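# Sort loose seals into bins by their size

## Task

Place each loose seal into the bin that matches its size; a seal counts only if it stays there without the robot holding it, and at the end the grippers must be open and moved away from the seals and bins.

## Robot and tools

The robot has two arms, left_arm and right_arm, each with a two-finger gripper. Every reported pose shares one scene frame whose origin sits on the tabletop midway between the arms. +z is up, +x reaches out over the table, and left_arm is mounted on the +y side. The arm names do not tell you which side of a camera image an arm appears on. Printed hand positions can be somewhat wrong, worse when an arm reaches far.

Gripper geometry: the fingers extend along the gripper's +z axis and close along its y axis. end_effector_position is the point between the finger pads, roughly 1 cm short of the fingertips.

Row format, used by both execute_actions and move: a flat list of 16 numbers. The first 8 are for left_arm: x, y, z, qw, qx, qy, qz, opening. The next 8 are the same fields for right_arm. Both arms must always be filled in, even if only one moves. x, y, z are an absolute target position in metres, in the scene frame. qw, qx, qy, qz are an absolute target orientation quaternion, w first, in the scene frame. Opening runs from -1 (closed) to +1 (fully open, 0.094 m); it is a target opening, not an offset.

execute_actions(actions): takes a list of up to 15 actions, run in order. Each action is a table of up to 15 rows. Each row applies for one control step of 1/30 s, and an action lasts 15 steps; if it has fewer rows, the last row repeats. An empty list moves nothing and just returns the current state and images.

Refusals: an action is rejected for both arms if any target lies more than 0.6 m from that gripper's current position along any of the gripper's own axes. If any action is malformed, or the first action fails this check against the latest reported state, the whole call is rejected and nothing moves.

Clipping: on every control step the commanded pose is limited to within 70 mm and 16 degrees of the measured pose, and damped inverse kinematics drives the joints toward it, giving position priority over orientation. A distant target therefore needs several actions. To hold orientation steady, repeat your own chosen quaternion in every row rather than copying back the reported one, which drifts. Motions often finish a centimetre or more off, usually too low.

move(target, speed, blocking): target is a single 16-number row of absolute poses plus openings. Each gripper travels in a straight line to its pose and both arms arrive together, taking 0.5 to 10 s; anything unfinished after 10 s stops short. speed is the top path speed in m/s, from 0.002 to 0.5 with default 0.25; rotation is capped at twice that value in rad/s. Openings are applied when the move starts. The path does not avoid obstacles or the other arm, and actual speed can exceed the setting, especially with a nearly straight arm. Faster contact strikes harder, and aiming deeper past a contact presses harder. With blocking=false the call returns after 0.5 s while the motion continues; until a result shows the move has ended, other moves and execute_actions are refused, so call wait(0) to check on it or stop to cancel.

A move's result adds a 'move:' line giving how it ended: done, off_target, moving, held (a check blocked the last step) or fault. It also lists limits: paced means the pose was clipped; held means some steps were blocked, after which the arm may surge. It also gives each gripper's distance from its target. If only one arm is named, the other finished normally.

wait(seconds): 0 to 10 s; each arm keeps its last command. stop: brakes a running move, which needs room to slow down; the fingers keep moving. zoom_image(camera, region): region is [x0, y0, x1, y1] in image pixels with the origin at the top-left, at most 504x504. Cameras: cam_head_left, cam_head_right, cam_left_wrist, cam_right_wrist, all 504x504; the head cameras are pinhole and the wrist cameras are fisheye. finished_scene(scene): ends the given scene and cannot be undone. Its result says whether the task succeeded and gives the next scene's task; scenes are numbered 1 to 2. Replying without any tool call ends every remaining scene.

Result lines: the state line reads 'left_arm: … | right_arm: …' with each gripper's position and quaternion. 'Hand target' is the clipped pose the controller is currently driving toward. grip_measured is the finger opening on the command scale; the last joint value is the same opening in metres. Each gripper has a fixed reading bias of up to about 1 mm. 'pose unreachable' means the clearance check altered or blocked that arm's command. FAULT marks a stop. MOTOR HOT appears from 85 °C; at 100 °C an OVER-TEMPERATURE FAULT drops that arm. Holding a load heats the motors, and the clock keeps running while you think.

Gripping: to hold a part, command an opening about 0.03 below grip_measured for a firm grip, or less below for a gentler one. Finger force is roughly 50–62 N and lower on parts thinner than about 2 mm. Expect occasional tugs on a held part and pushes on loose parts.

To keep an arm still, resend its last reported pose and its intended opening in every call. Things to avoid: dropping seals, knocking anything off the table (this fails the task), arm-to-arm collisions, slams and hard presses. A seal held in a bin by the gripper does not count. At the end, open both grippers and pull them clear before calling finished_scene.

Each tool is called after "Call:" as a command line: name --argument value for each argument, lists and objects as JSON in quotes; but a table of rows of numbers goes row by row, as --pt "numbers of a row", without its own name.

## Session

Call:
execute_actions --actions '[]'

Scene clock: 0.00 s.
left_arm: end_effector_position=(+0.5366, +0.4623, +0.2101) grip_measured=+1.000 end_effector_quat_wxyz=(-0.025, +0.714, -0.700, -0.017) | right_arm: end_effector_position=(+0.5143, -0.1076, +0.2319) grip_measured=+1.000 end_effector_quat_wxyz=(+0.715, -0.088, +0.694, -0.020)
Joint positions: left_arm=[ 0.097  1.853  1.801 -1.497 -0.057 -1.391  0.094] | right_arm=[ 0.558  1.556  0.719  0.863  0.501 -0.165  0.094]
Joint velocities: left_arm=[ 0.005 -0.005  0.012  0.007  0.022  0.007  0.   ] | right_arm=[-0.005  0.015  0.002 -0.012 -0.007  0.022  0.   ]
Motor temperatures (°C, as the motors report them): left_arm=[26 27 26 24 23 23] | right_arm=[24 24 23 27 26 24]
Hand target (left_arm): +0.544, +0.464, +0.227; -0.042, +0.714, -0.699, -0.006
Hand target (right_arm): +0.519, -0.104, +0.244; +0.723, -0.082, +0.685, -0.015

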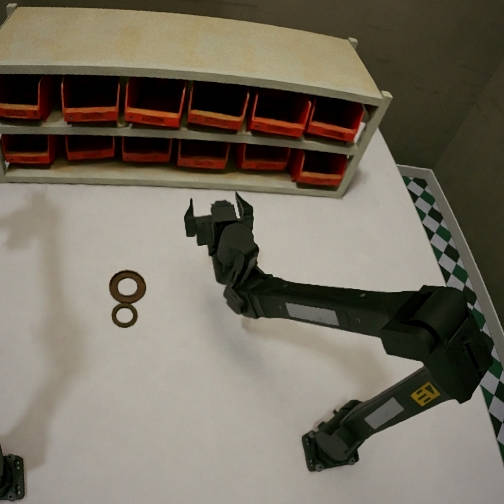

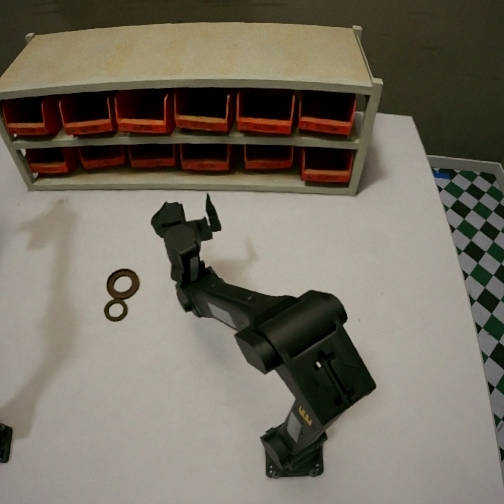

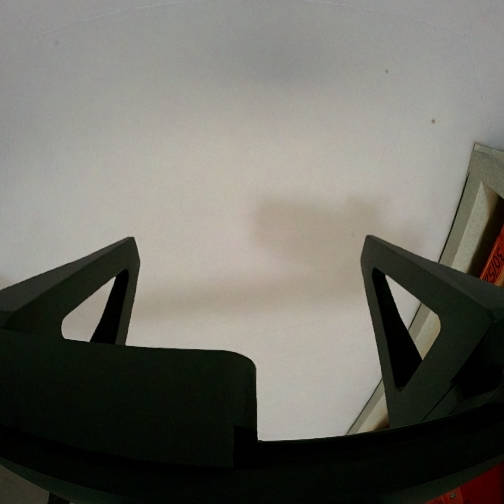

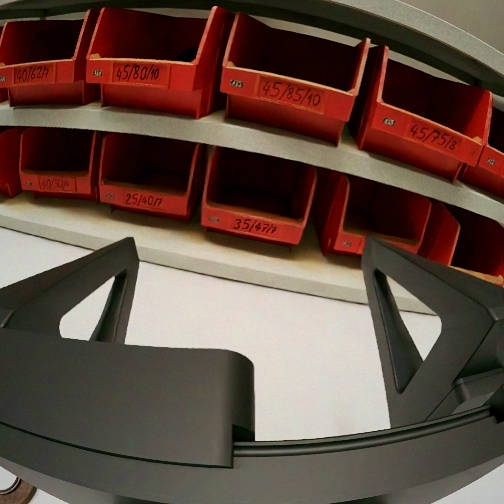

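Call:
zoom_image --camera "cam_head_right" --region '[0, 70, 200, 200]'

Call:
zoom_image --camera "cam_head_right" --region '[180, 70, 380, 200]'

Call:
zoom_image --camera "cam_head_left" --region '[85, 255, 165, 335]'

Call:
zoom_image --camera "cam_right_wrist" --region '[0, 0, 250, 250]'

Region (0, 70, 200, 200) of cam_head_right's 504x504 image, scaled by 2.520, with more detail than that image has; it fills the top 328 rows of this view, and the rest is white.

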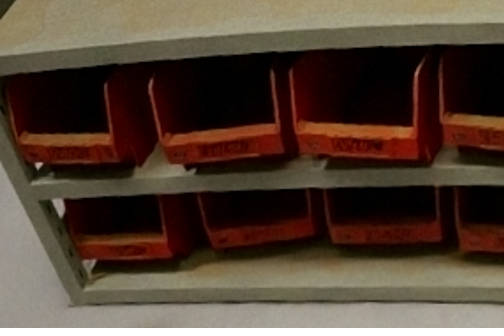

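Region (180, 70, 380, 200) of cam_head_right's 504x504 image, scaled by 2.520, with more detail than that image has; it fills the top 328 rows of this view, and the rest is white.

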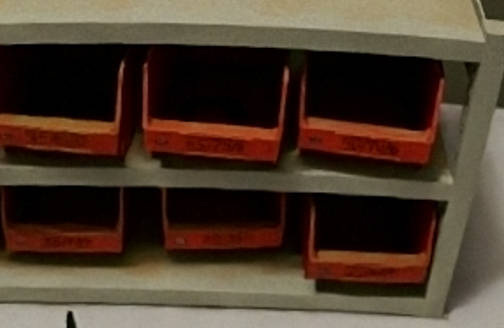

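Region (85, 255, 165, 335) of cam_head_left's 504x504 image, scaled by 6.300, with more detail than that image has.

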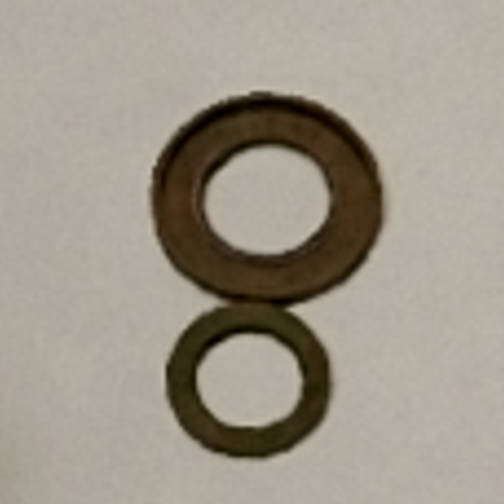

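Region (0, 0, 250, 250) of cam_right_wrist's 504x504 image, scaled by 2.016, with more detail than that image has.

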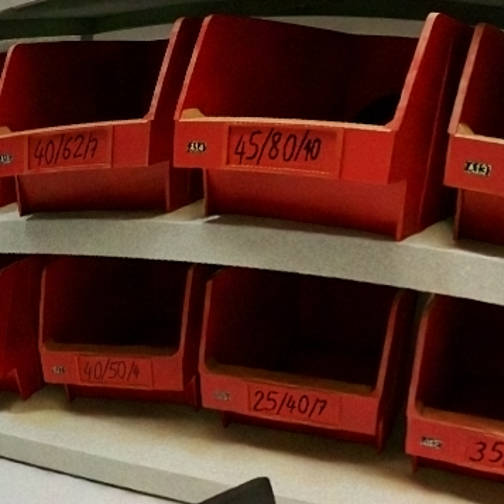

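Call:
move --target '[0.36,0.15,0.2,0,0,1,0,1, 0.42,-0.33,0.2,0.707,0,0.707,0,1]'

Scene clock: 7.13 s.
left_arm: end_effector_position=(+0.3571, +0.1485, +0.1882) grip_measured=+1.000 end_effector_quat_wxyz=(-0.015, -0.008, +1.000, +0.000) | right_arm: end_effector_position=(+0.4186, -0.3302, +0.1940) grip_measured=+1.000 end_effector_quat_wxyz=(+0.699, -0.006, +0.715, -0.005)
Joint positions: left_arm=[-0.553  1.503  1.294 -1.39   0.012 -0.467  0.094] | right_arm=[ 0.072  1.198  0.26   0.915  0.112 -0.013  0.094]
Joint velocities: left_arm=[-0.015  0.005 -0.017  0.007  0.022 -0.051  0.   ] | right_arm=[-0.005 -0.005  0.002  0.002 -0.022 -0.007  0.   ]
Motor temperatures (°C, as the motors report them): left_arm=[26 27 27 24 23 23] | right_arm=[24 24 23 27 26 24]
Hand target (left_arm): +0.357, +0.148, +0.199; +0.002, +0.000, +1.000, -0.009
Hand target (right_arm): +0.418, -0.332, +0.202; +0.708, -0.002, +0.706, -0.002
Off the commanded pose (left_arm): 0.012 m, 2 deg.
Off the commanded pose (right_arm): 0.006 m, 2 deg.
move: off_target (left_arm)

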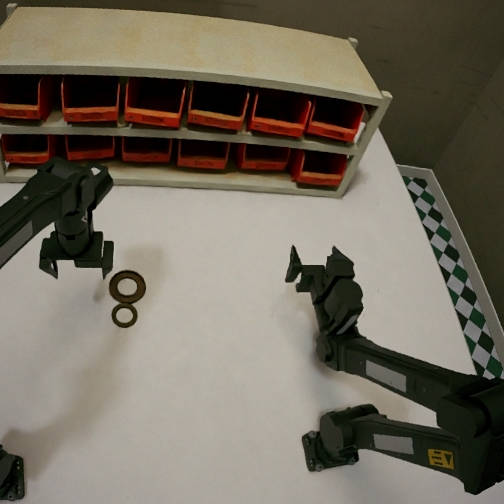

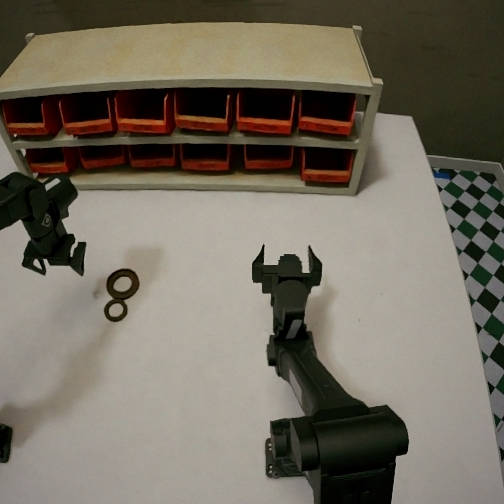

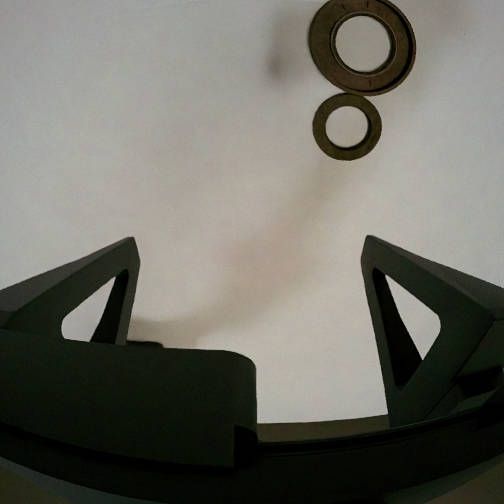

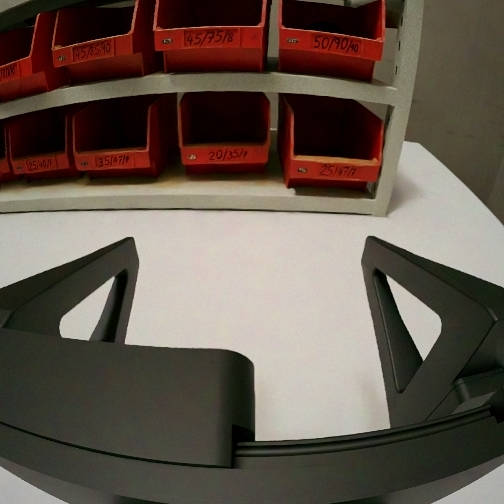

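Call:
move --target '[0.38,0.067,0.07,0,0,1,0,1, 0.35,-0.36,0.2,0.707,0,0.707,0,1]'

Call:
zoom_image --camera "cam_left_wrist" --region '[120, 0, 400, 280]'

Call:
zoom_image --camera "cam_head_left" --region '[0, 90, 90, 180]'

Scene clock: 10.73 s.
left_arm: end_effector_position=(+0.3749, +0.0681, +0.0659) grip_measured=+1.000 end_effector_quat_wxyz=(-0.011, +0.007, +1.000, +0.003) | right_arm: end_effector_position=(+0.3473, -0.3584, +0.2014) grip_measured=+1.000 end_effector_quat_wxyz=(+0.709, -0.004, +0.706, -0.002)
Joint positions: left_arm=[-0.688  1.747  1.257 -1.103  0.007 -0.572  0.094] | right_arm=[-0.045  0.828  0.097  0.735 -0.007 -0.009  0.094]
Joint velocities: left_arm=[ 0.005  0.005  0.002  0.012 -0.022 -0.051  0.   ] | right_arm=[ 0.005  0.005 -0.022  0.017 -0.066  0.007  0.   ]
Motor temperatures (°C, as the motors report them): left_arm=[26 27 27 24 23 23] | right_arm=[24 24 24 27 26 24]
Hand target (left_arm): +0.380, +0.065, +0.070; -0.000, -0.000, +1.000, -0.002
Hand target (right_arm): +0.349, -0.360, +0.202; +0.707, -0.001, +0.707, -0.000
Off the commanded pose (left_arm): 0.007 m, 2 deg.
Off the commanded pose (right_arm): 0.003 m, 1 deg.
move: done

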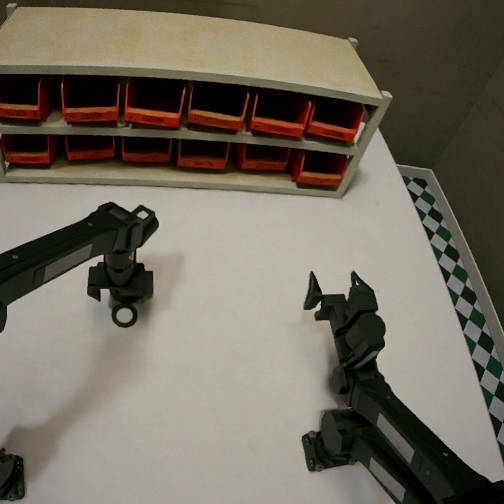

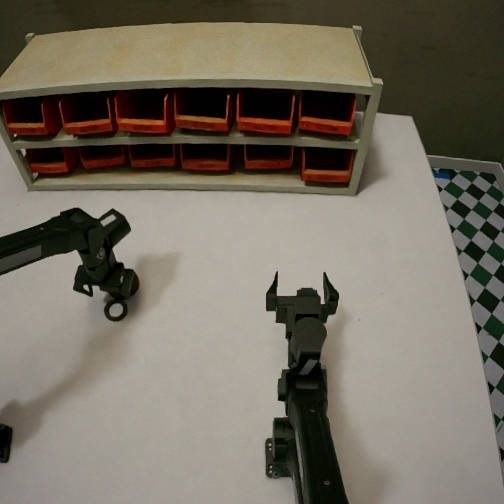

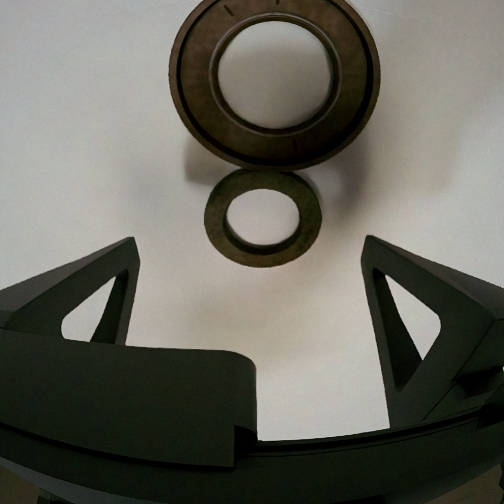

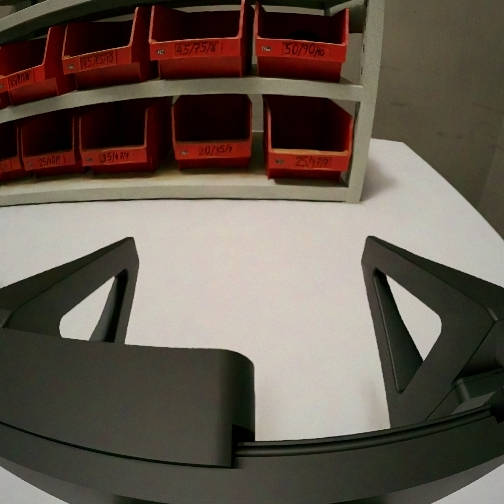

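Region (120, 0, 400, 280) of cam_left_wrist's 504x504 image, scaled by 1.800, with more detail than that image has.

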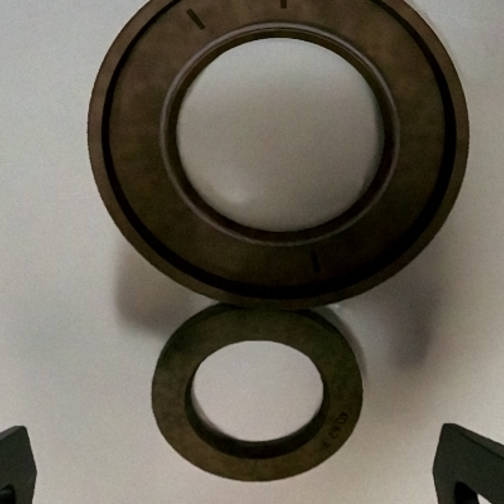

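Region (0, 90, 90, 180) of cam_head_left's 504x504 image, scaled by 5.600, with more detail than that image has.

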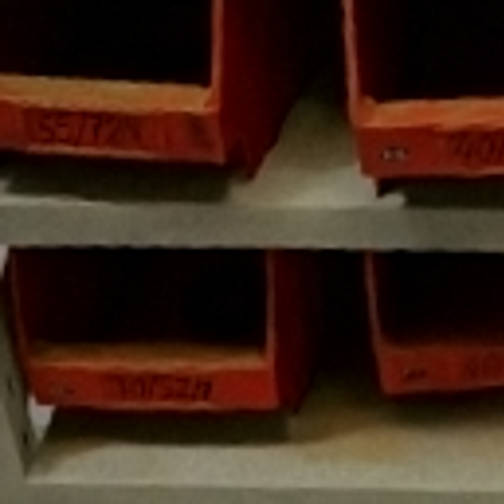

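Call:
move --target '[0.355,0.06,0.04,0.383,0,0.924,0,0.8, 0.35,-0.36,0.2,0.707,0,0.707,0,1]'

Scene clock: 15.50 s.
left_arm: end_effector_position=(+0.3521, +0.0627, +0.0328) grip_measured=+0.802 end_effector_quat_wxyz=(+0.369, -0.001, +0.929, +0.011) | right_arm: end_effector_position=(+0.3481, -0.3584, +0.1975) grip_measured=+1.000 end_effector_quat_wxyz=(+0.704, -0.004, +0.710, -0.002)
Joint positions: left_arm=[-0.916  1.582  0.729 -0.159 -0.539 -0.657  0.085] | right_arm=[-0.045  0.84   0.097  0.735 -0.007 -0.008  0.094]
Joint velocities: left_arm=[-0.005 -0.015 -0.007  0.002  0.022 -0.022 -0.001] | right_arm=[-0.005 -0.015 -0.007  0.002 -0.007  0.022  0.   ]
Motor temperatures (°C, as the motors report them): left_arm=[26 28 27 24 23 23] | right_arm=[24 24 24 27 26 24]
Hand target (left_arm): +0.354, +0.058, +0.043; +0.381, -0.004, +0.925, -0.001
Hand target (right_arm): +0.350, -0.360, +0.200; +0.707, -0.000, +0.707, -0.000
Off the commanded pose (left_arm): 0.008 m, 2 deg.
Off the commanded pose (right_arm): 0.004 m, 1 deg.
move: done

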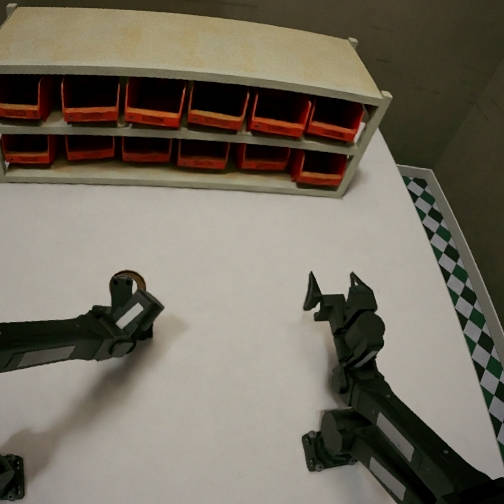

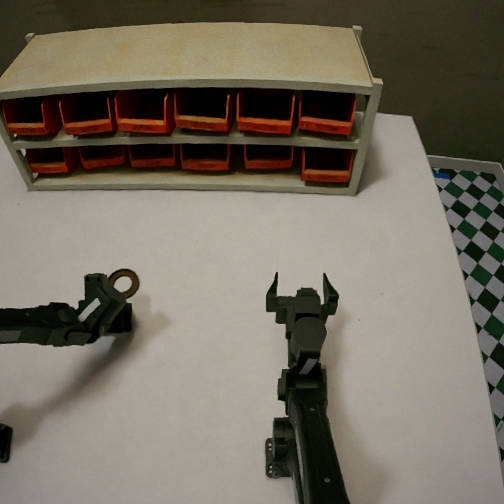

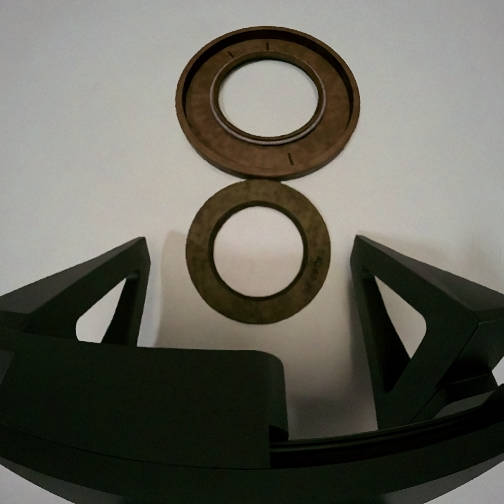

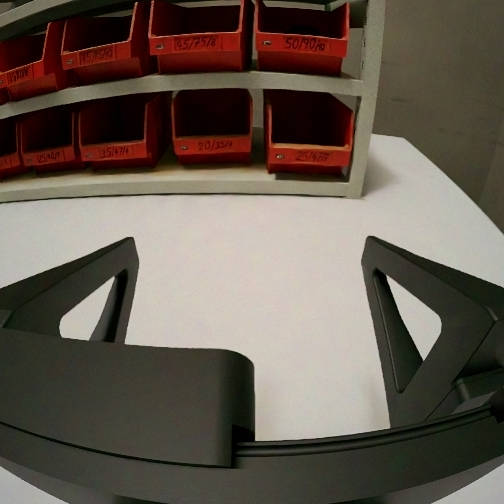

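Call:
move --target '[0.36,0.056,0.02,0.383,0,0.924,0,0.8, 0.35,-0.36,0.2,0.707,0,0.707,0,1]' --speed 0.05

Scene clock: 17.07 s.
left_arm: end_effector_position=(+0.3596, +0.0547, +0.0258) grip_measured=+0.802 end_effector_quat_wxyz=(+0.382, -0.006, +0.924, -0.003) | right_arm: end_effector_position=(+0.3481, -0.3584, +0.1975) grip_measured=+1.000 end_effector_quat_wxyz=(+0.704, -0.004, +0.710, -0.002)
Joint positions: left_arm=[-0.916  1.619  0.729 -0.079 -0.539 -0.655  0.085] | right_arm=[-0.045  0.84   0.097  0.735 -0.007 -0.008  0.094]
Joint velocities: left_arm=[-0.005  0.015  0.022  0.012  0.037  0.022 -0.   ] | right_arm=[-0.015  0.005  0.002  0.002  0.037 -0.037  0.   ]
Motor temperatures (°C, as the motors report them): left_arm=[26 28 27 24 23 23] | right_arm=[24 24 24 27 26 24]
Hand target (left_arm): +0.360, +0.056, +0.020; +0.383, -0.000, +0.924, +0.000
Hand target (right_arm): +0.350, -0.360, +0.200; +0.707, -0.000, +0.707, -0.000
Off the commanded pose (left_arm): 0.006 m, 1 deg.
Off the commanded pose (right_arm): 0.004 m, 1 deg.
move: done

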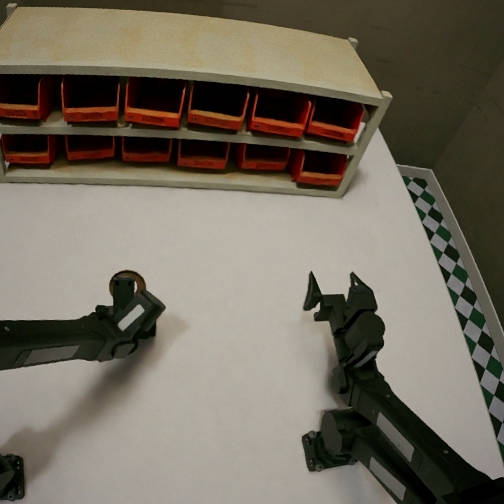

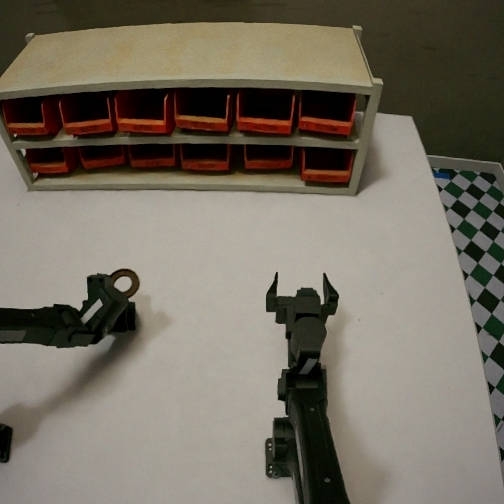

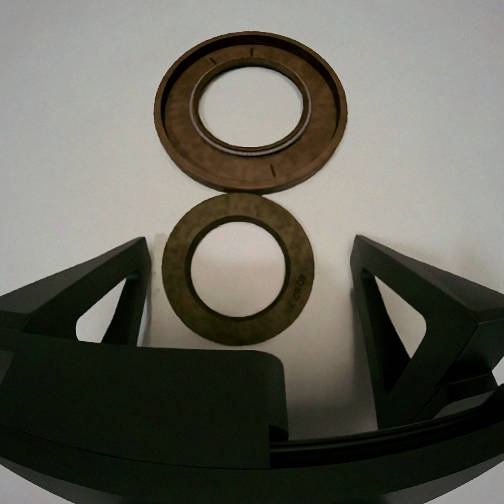

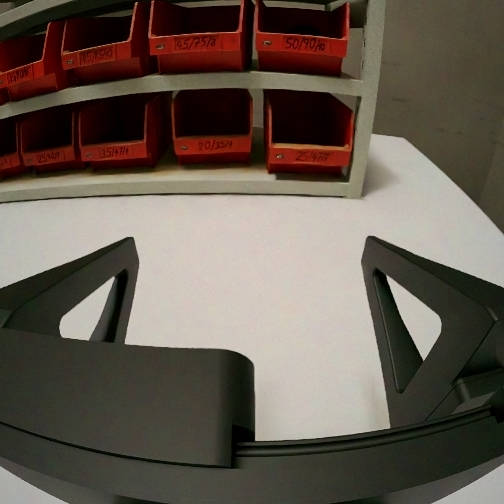

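Call:
move --target '[0.35,0.062,0.021,0.383,0,0.924,0,0.6, 0.35,-0.36,0.2,0.707,0,0.707,0,1]' --speed 0.03

Call:
move --target '[0.35,0.062,0.021,0.383,0,0.924,0,0.27, 0.35,-0.36,0.2,0.707,0,0.707,0,1]' --speed 0.03

Scene clock: 18.93 s.
left_arm: end_effector_position=(+0.3572, +0.0579, +0.0236) grip_measured=+0.602 end_effector_quat_wxyz=(+0.385, -0.007, +0.923, -0.004) | right_arm: end_effector_position=(+0.3481, -0.3584, +0.1975) grip_measured=+1.000 end_effector_quat_wxyz=(+0.704, -0.004, +0.710, -0.002)
Joint positions: left_arm=[-0.916  1.618  0.713 -0.059 -0.542 -0.655  0.075] | right_arm=[-0.045  0.84   0.097  0.735 -0.007 -0.008  0.094]
Joint velocities: left_arm=[ 0.015 -0.005 -0.007 -0.007 -0.007 -0.037  0.   ] | right_arm=[-0.015 -0.005  0.002 -0.017 -0.081 -0.051  0.   ]
Motor temperatures (°C, as the motors report them): left_arm=[26 27 27 24 23 23] | right_arm=[24 24 24 27 26 24]
Hand target (left_arm): +0.350, +0.062, +0.021; +0.383, -0.000, +0.924, +0.000
Hand target (right_arm): +0.350, -0.360, +0.200; +0.707, -0.000, +0.707, -0.000
Off the commanded pose (left_arm): 0.009 m, 1 deg.
Off the commanded pose (right_arm): 0.004 m, 1 deg.
move: done

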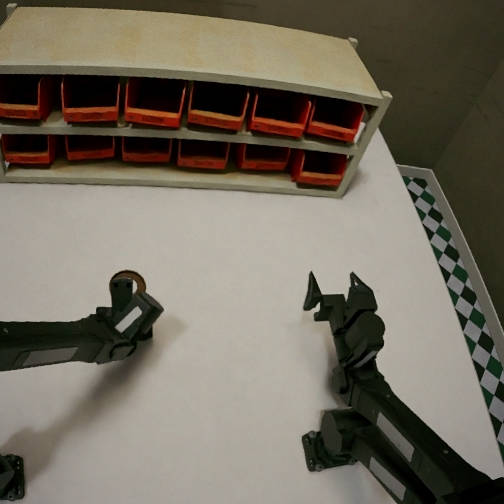

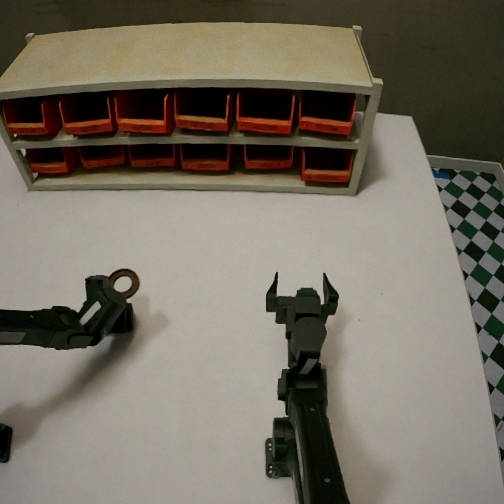

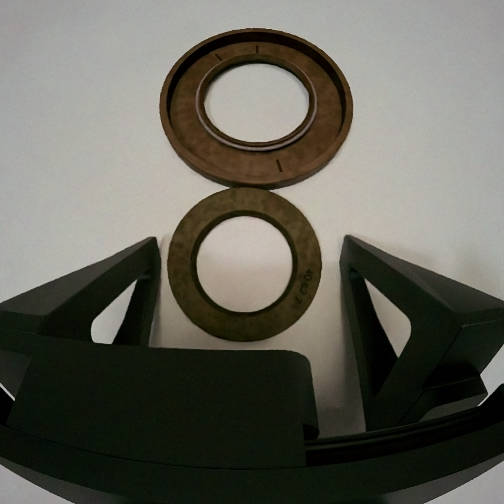

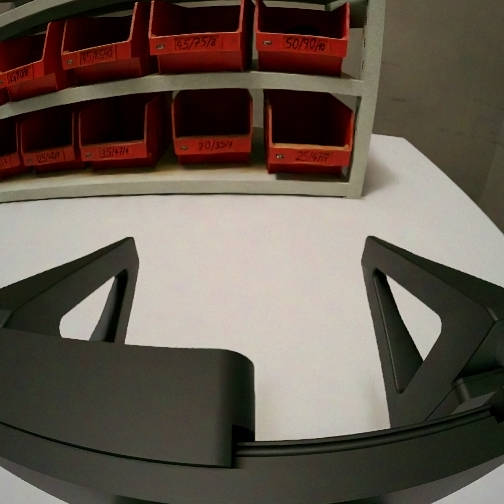

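Scene clock: 19.63 s.
left_arm: end_effector_position=(+0.3572, +0.0579, +0.0236) grip_measured=+0.287 end_effector_quat_wxyz=(+0.385, -0.007, +0.923, -0.004) | right_arm: end_effector_position=(+0.3481, -0.3583, +0.1975) grip_measured=+1.000 end_effector_quat_wxyz=(+0.704, -0.004, +0.710, -0.002)
Joint positions: left_arm=[-0.916  1.618  0.713 -0.059 -0.542 -0.655  0.06 ] | right_arm=[-0.045  0.84   0.097  0.735 -0.008 -0.008  0.094]
Joint velocities: left_arm=[ 0.015  0.005 -0.007  0.002 -0.037 -0.007  0.   ] | right_arm=[ 0.015 -0.005  0.002  0.007 -0.051  0.066  0.   ]
Motor temperatures (°C, as the motors report them): left_arm=[26 27 27 24 23 23] | right_arm=[24 24 24 27 26 24]
Hand target (left_arm): +0.350, +0.062, +0.021; +0.383, +0.000, +0.924, -0.000
Hand target (right_arm): +0.350, -0.360, +0.200; +0.707, -0.000, +0.707, +0.000
Off the commanded pose (left_arm): 0.009 m, 1 deg.
Off the commanded pose (right_arm): 0.004 m, 1 deg.
move: done

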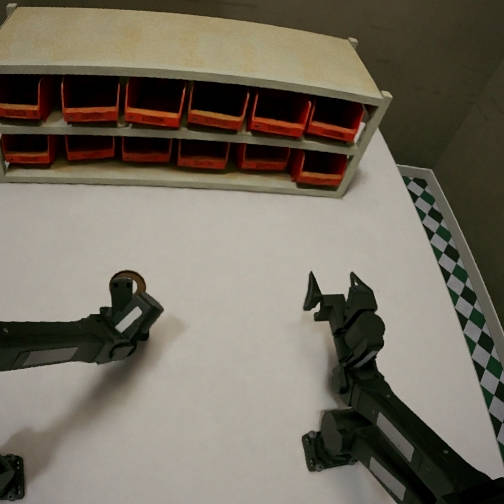

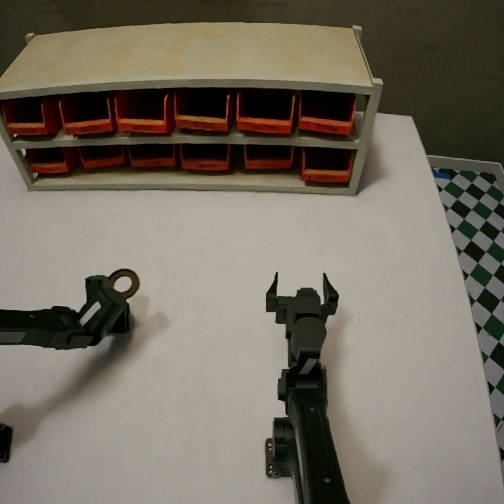

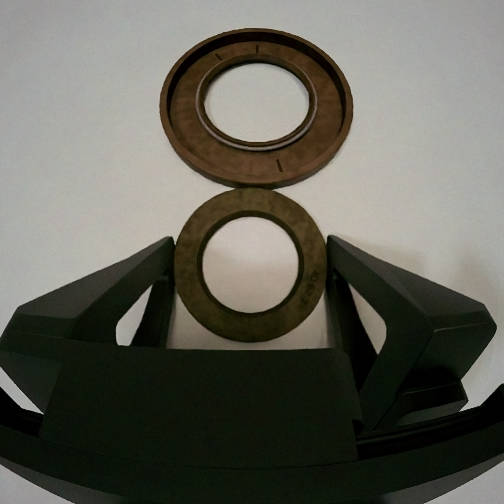

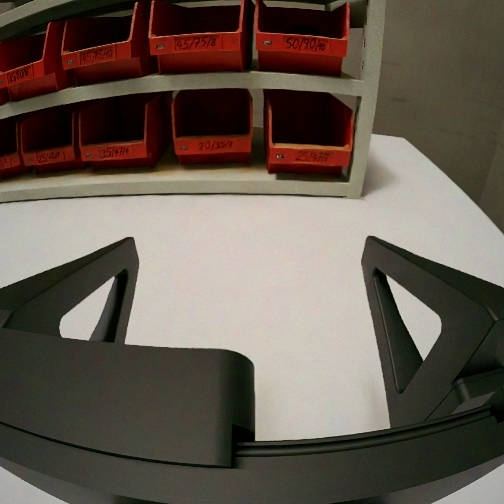

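Call:
execute_actions --actions '[[[0.348,0.062,0.024,0.383,0,0.924,0,0.45, 0.35,-0.36,0.2,0.707,0,0.707,0,1]],[[0.342,0.06,0.02,0.383,0,0.924,0,0.45, 0.35,-0.36,0.2,0.707,0,0.707,0,1]],[[0.342,0.06,0.02,0.383,0,0.924,0,0.26, 0.35,-0.36,0.2,0.707,0,0.707,0,1]]]'

Scene clock: 22.97 s.
left_arm: end_effector_position=(+0.3512, +0.0584, +0.0237) grip_measured=+0.277 end_effector_quat_wxyz=(+0.388, -0.006, +0.922, -0.000) | right_arm: end_effector_position=(+0.3481, -0.3583, +0.1975) grip_measured=+1.000 end_effector_quat_wxyz=(+0.704, -0.004, +0.710, -0.002)
Joint positions: left_arm=[-0.929  1.61   0.701 -0.059 -0.558 -0.663  0.06 ] | right_arm=[-0.045  0.84   0.097  0.735 -0.008 -0.008  0.094]
Joint velocities: left_arm=[-0.005 -0.005  0.017 -0.012 -0.007  0.022 -0.   ] | right_arm=[-0.015 -0.015 -0.007  0.002 -0.007 -0.037  0.   ]
Motor temperatures (°C, as the motors report them): left_arm=[26 27 27 24 23 23] | right_arm=[24 24 24 27 26 24]
Hand target (left_arm): +0.342, +0.060, +0.020; +0.383, -0.000, +0.924, -0.000
Hand target (right_arm): +0.350, -0.360, +0.200; +0.707, -0.000, +0.707, -0.000
Off the commanded pose (left_arm): 0.010 m, 1 deg.
Off the commanded pose (right_arm): 0.004 m, 1 deg.

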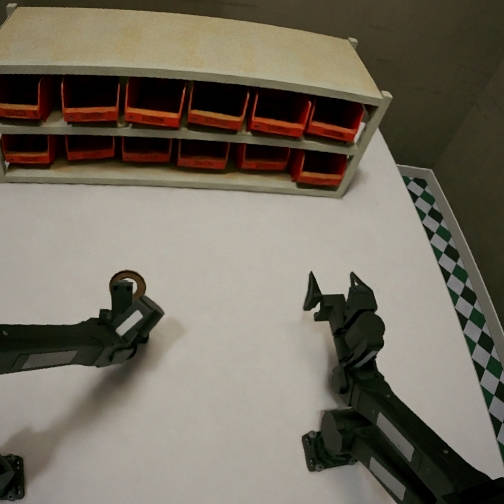

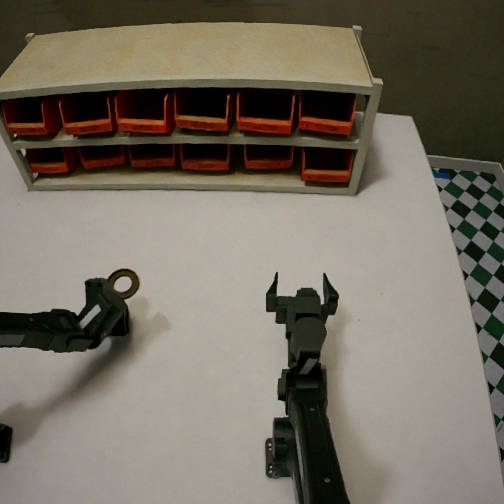

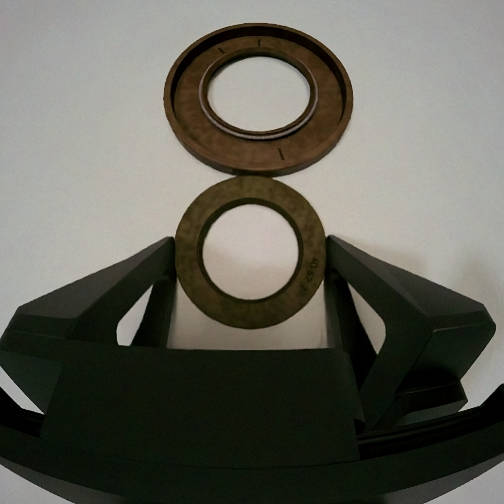

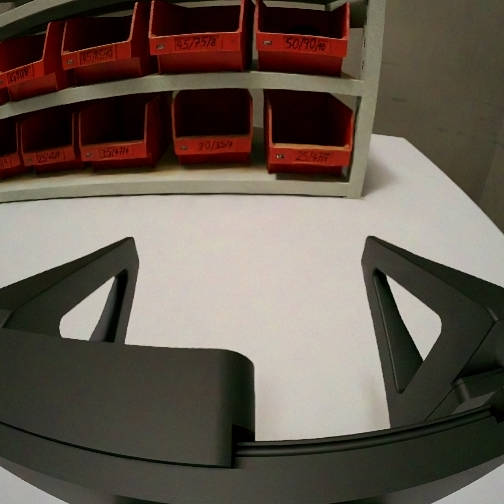

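Call:
move --target '[0.36,0.07,0.09,0.383,0,0.924,0,0.25, 0.35,-0.36,0.2,0.707,0,0.707,0,1]' --speed 0.1

Call:
move --target '[0.55,0.18,0.3,0.574,0,0.819,0,0.25, 0.35,-0.36,0.2,0.707,0,0.707,0,1]'

Scene clock: 25.37 s.
left_arm: end_effector_position=(+0.3421, +0.0846, +0.0637) grip_measured=+0.271 end_effector_quat_wxyz=(+0.365, +0.004, +0.931, +0.017) | right_arm: end_effector_position=(+0.3481, -0.3583, +0.1975) grip_measured=+1.000 end_effector_quat_wxyz=(+0.704, -0.004, +0.710, -0.002)
Joint positions: left_arm=[-0.894  1.457  0.701 -0.258 -0.528 -0.629  0.06 ] | right_arm=[-0.045  0.84   0.097  0.735 -0.008 -0.008  0.094]
Joint velocities: left_arm=[-0.005 -0.024 -0.012 -0.002 -0.051 -0.022 -0.   ] | right_arm=[ 0.005 -0.005  0.007  0.012 -0.007  0.051  0.   ]
Motor temperatures (°C, as the motors report them): left_arm=[26 28 27 24 23 23] | right_arm=[24 24 25 27 26 24]
Hand target (left_arm): +0.359, +0.072, +0.092; +0.384, -0.000, +0.923, +0.001
Hand target (right_arm): +0.350, -0.360, +0.200; +0.707, -0.000, +0.707, -0.000
Off the commanded pose (left_arm): 0.035 m, 3 deg.
Off the commanded pose (right_arm): 0.004 m, 1 deg.
move: off_target (left_arm)

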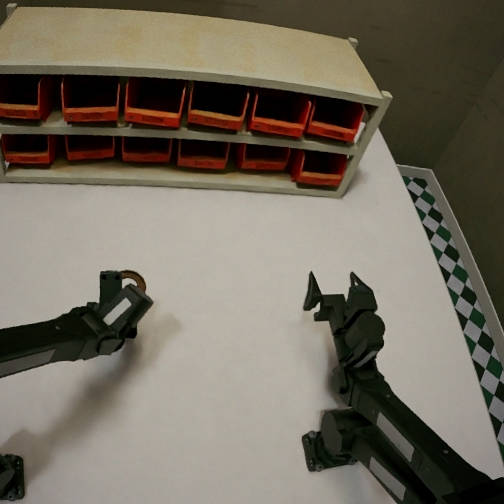

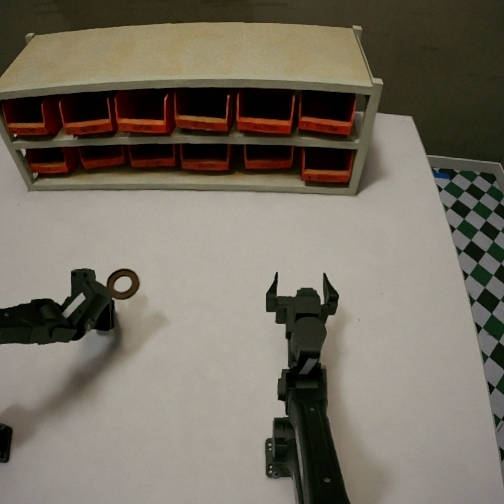

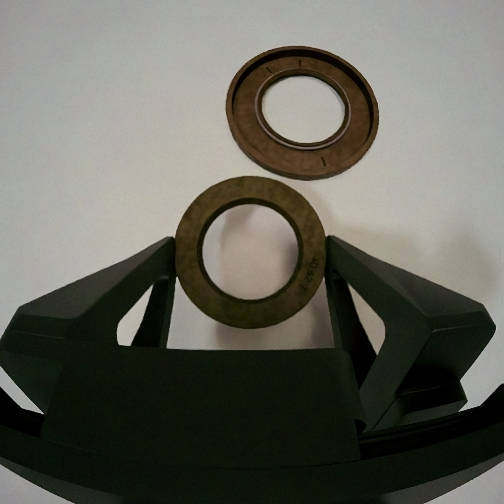

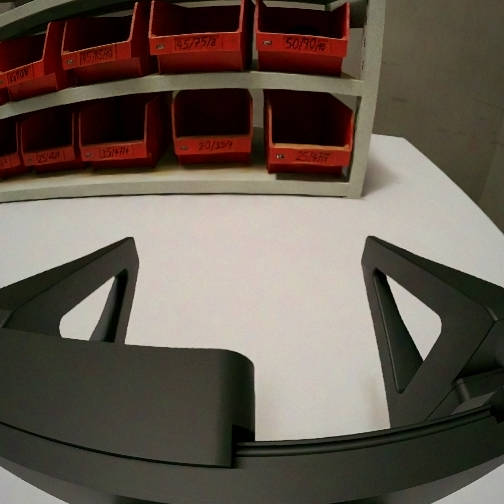

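Scene clock: 27.40 s.
left_arm: end_effector_position=(+0.5284, +0.1893, +0.2736) grip_measured=+0.271 end_effector_quat_wxyz=(+0.549, +0.001, +0.836, +0.012) | right_arm: end_effector_position=(+0.3481, -0.3583, +0.1975) grip_measured=+1.000 end_effector_quat_wxyz=(+0.704, -0.004, +0.710, -0.002)
Joint positions: left_arm=[-0.466  1.353  0.973 -0.055 -0.351 -0.136  0.06 ] | right_arm=[-0.045  0.84   0.097  0.735 -0.008 -0.008  0.094]
Joint velocities: left_arm=[-0.005  0.015  0.022 -0.017  0.081  0.022 -0.   ] | right_arm=[-0.005  0.005  0.002 -0.022  0.007 -0.037  0.   ]
Motor temperatures (°C, as the motors report them): left_arm=[26 27 27 24 23 23] | right_arm=[24 24 25 27 26 24]
Hand target (left_arm): +0.545, +0.183, +0.304; +0.574, +0.000, +0.818, +0.006
Hand target (right_arm): +0.350, -0.360, +0.200; +0.707, -0.000, +0.707, -0.000
Off the commanded pose (left_arm): 0.035 m, 4 deg.
Off the commanded pose (right_arm): 0.004 m, 1 deg.
move: off_target (left_arm)

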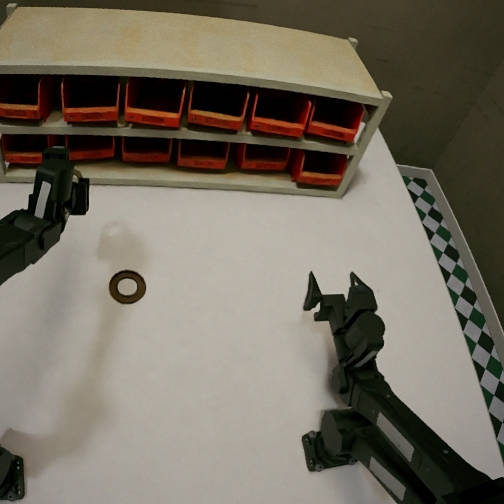

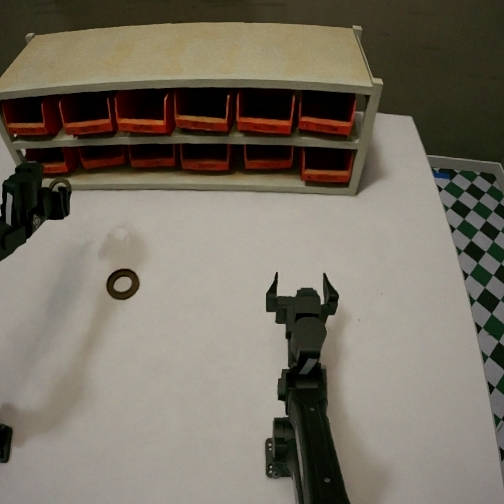

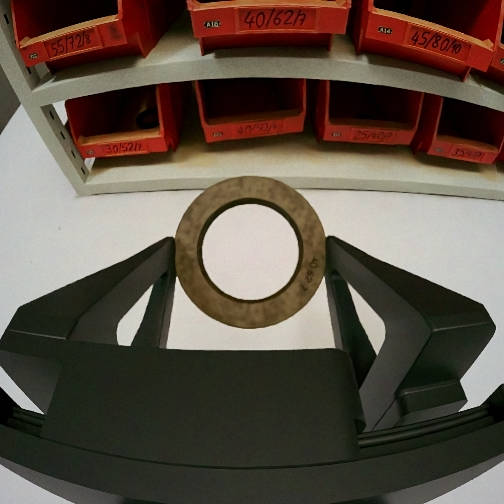

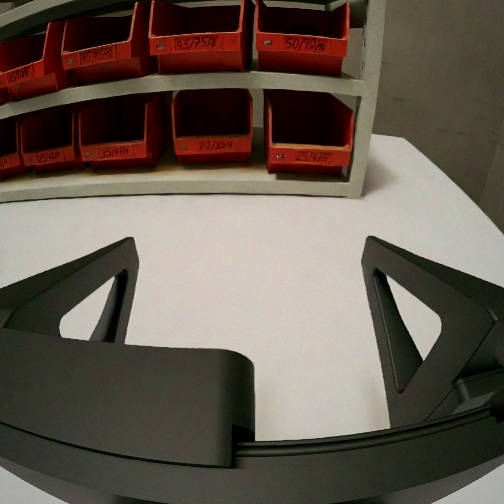

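Call:
move --target '[0.65,0.172,0.35,0.66,0,0.751,0,0.25, 0.35,-0.36,0.2,0.707,0,0.707,0,1]' --speed 0.15

Scene clock: 30.63 s.
left_arm: end_effector_position=(+0.6285, +0.1721, +0.3174) grip_measured=+0.271 end_effector_quat_wxyz=(+0.634, +0.003, +0.774, +0.003) | right_arm: end_effector_position=(+0.3481, -0.3583, +0.1975) grip_measured=+1.000 end_effector_quat_wxyz=(+0.704, -0.004, +0.710, -0.002)
Joint positions: left_arm=[-0.43   1.572  1.19   0.173 -0.323 -0.059  0.06 ] | right_arm=[-0.045  0.84   0.097  0.735 -0.008 -0.008  0.094]
Joint velocities: left_arm=[-0.005 -0.005 -0.022 -0.002 -0.007 -0.007 -0.001] | right_arm=[-0.005 -0.005 -0.007  0.002  0.007 -0.081  0.   ]
Motor temperatures (°C, as the motors report them): left_arm=[26 27 28 24 23 23] | right_arm=[24 24 25 27 26 24]
Hand target (left_arm): +0.644, +0.172, +0.351; +0.660, -0.001, +0.751, +0.001
Hand target (right_arm): +0.350, -0.360, +0.200; +0.707, -0.000, +0.707, -0.000
Off the commanded pose (left_arm): 0.039 m, 4 deg.
Off the commanded pose (right_arm): 0.004 m, 1 deg.
move: off_target (left_arm)

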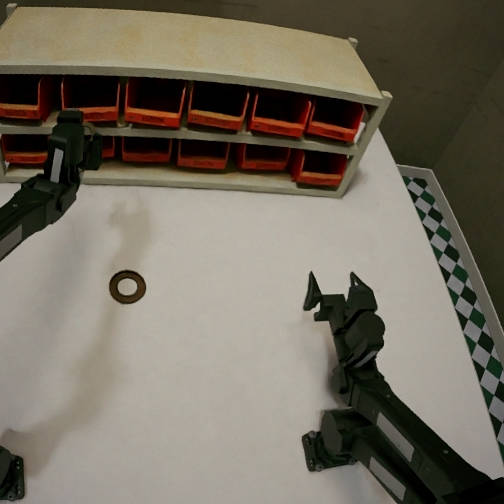

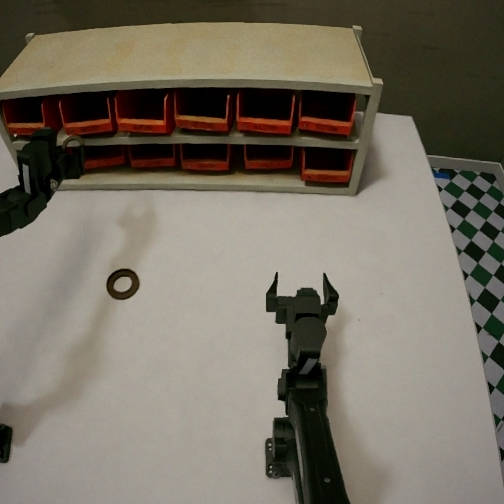

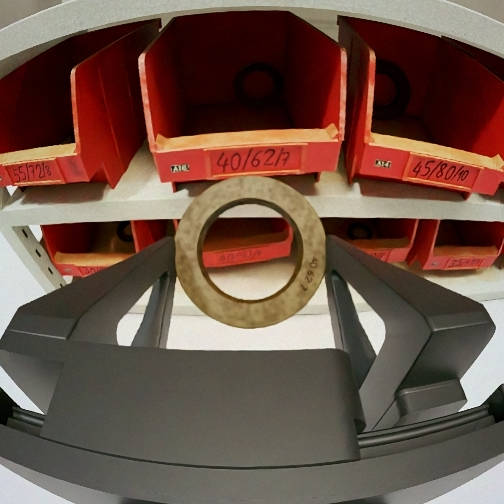

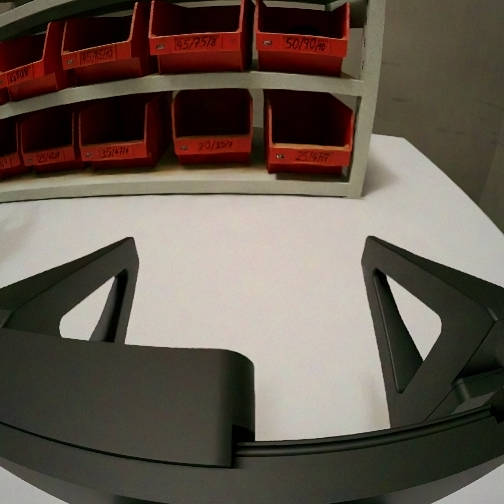

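Call:
move --target '[0.72,0.178,0.368,0.67,0,0.742,0,0.25, 0.35,-0.36,0.2,0.707,0,0.707,0,1]' --speed 0.08

Scene clock: 34.57 s.
left_arm: end_effector_position=(+0.7016, +0.1769, +0.3405) grip_measured=+0.271 end_effector_quat_wxyz=(+0.655, +0.000, +0.756, -0.001) | right_arm: end_effector_position=(+0.3481, -0.3583, +0.1975) grip_measured=+1.000 end_effector_quat_wxyz=(+0.704, -0.004, +0.710, -0.002)
Joint positions: left_arm=[-0.382  1.725  1.411  0.165 -0.275 -0.041  0.06 ] | right_arm=[-0.045  0.84   0.097  0.735 -0.008 -0.008  0.094]
Joint velocities: left_arm=[-0.005 -0.015  0.007 -0.002 -0.022  0.037 -0.   ] | right_arm=[-0.005  0.005  0.007  0.002 -0.051 -0.081  0.   ]
Motor temperatures (°C, as the motors report them): left_arm=[26 28 29 24 23 23] | right_arm=[24 24 25 27 26 24]
Hand target (left_arm): +0.716, +0.178, +0.369; +0.671, -0.000, +0.742, +0.001
Hand target (right_arm): +0.350, -0.360, +0.200; +0.707, -0.000, +0.707, -0.000
Off the commanded pose (left_arm): 0.033 m, 2 deg.
Off the commanded pose (right_arm): 0.004 m, 1 deg.
move: off_target (left_arm)

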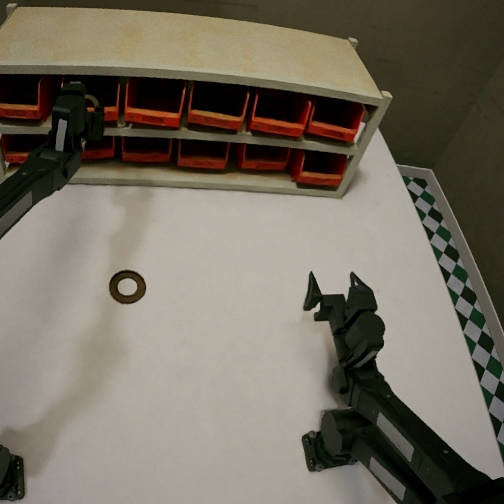

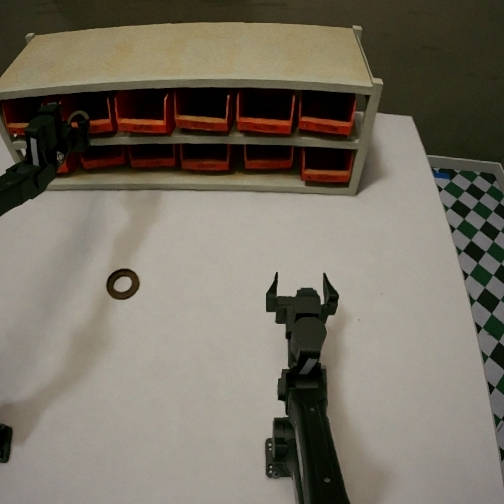

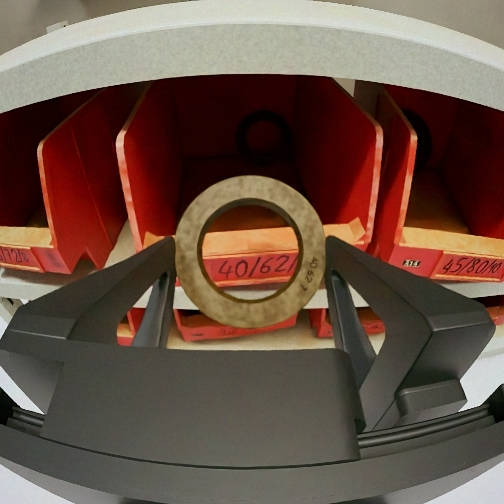

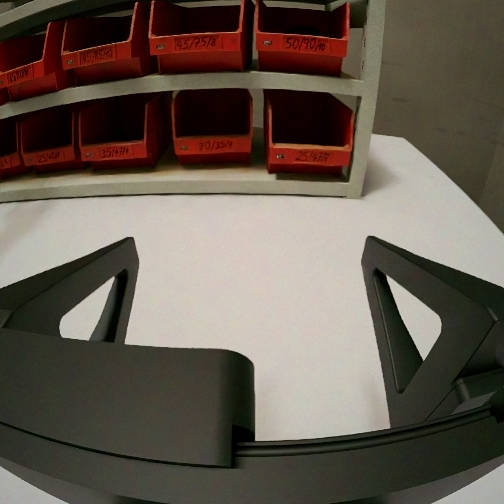

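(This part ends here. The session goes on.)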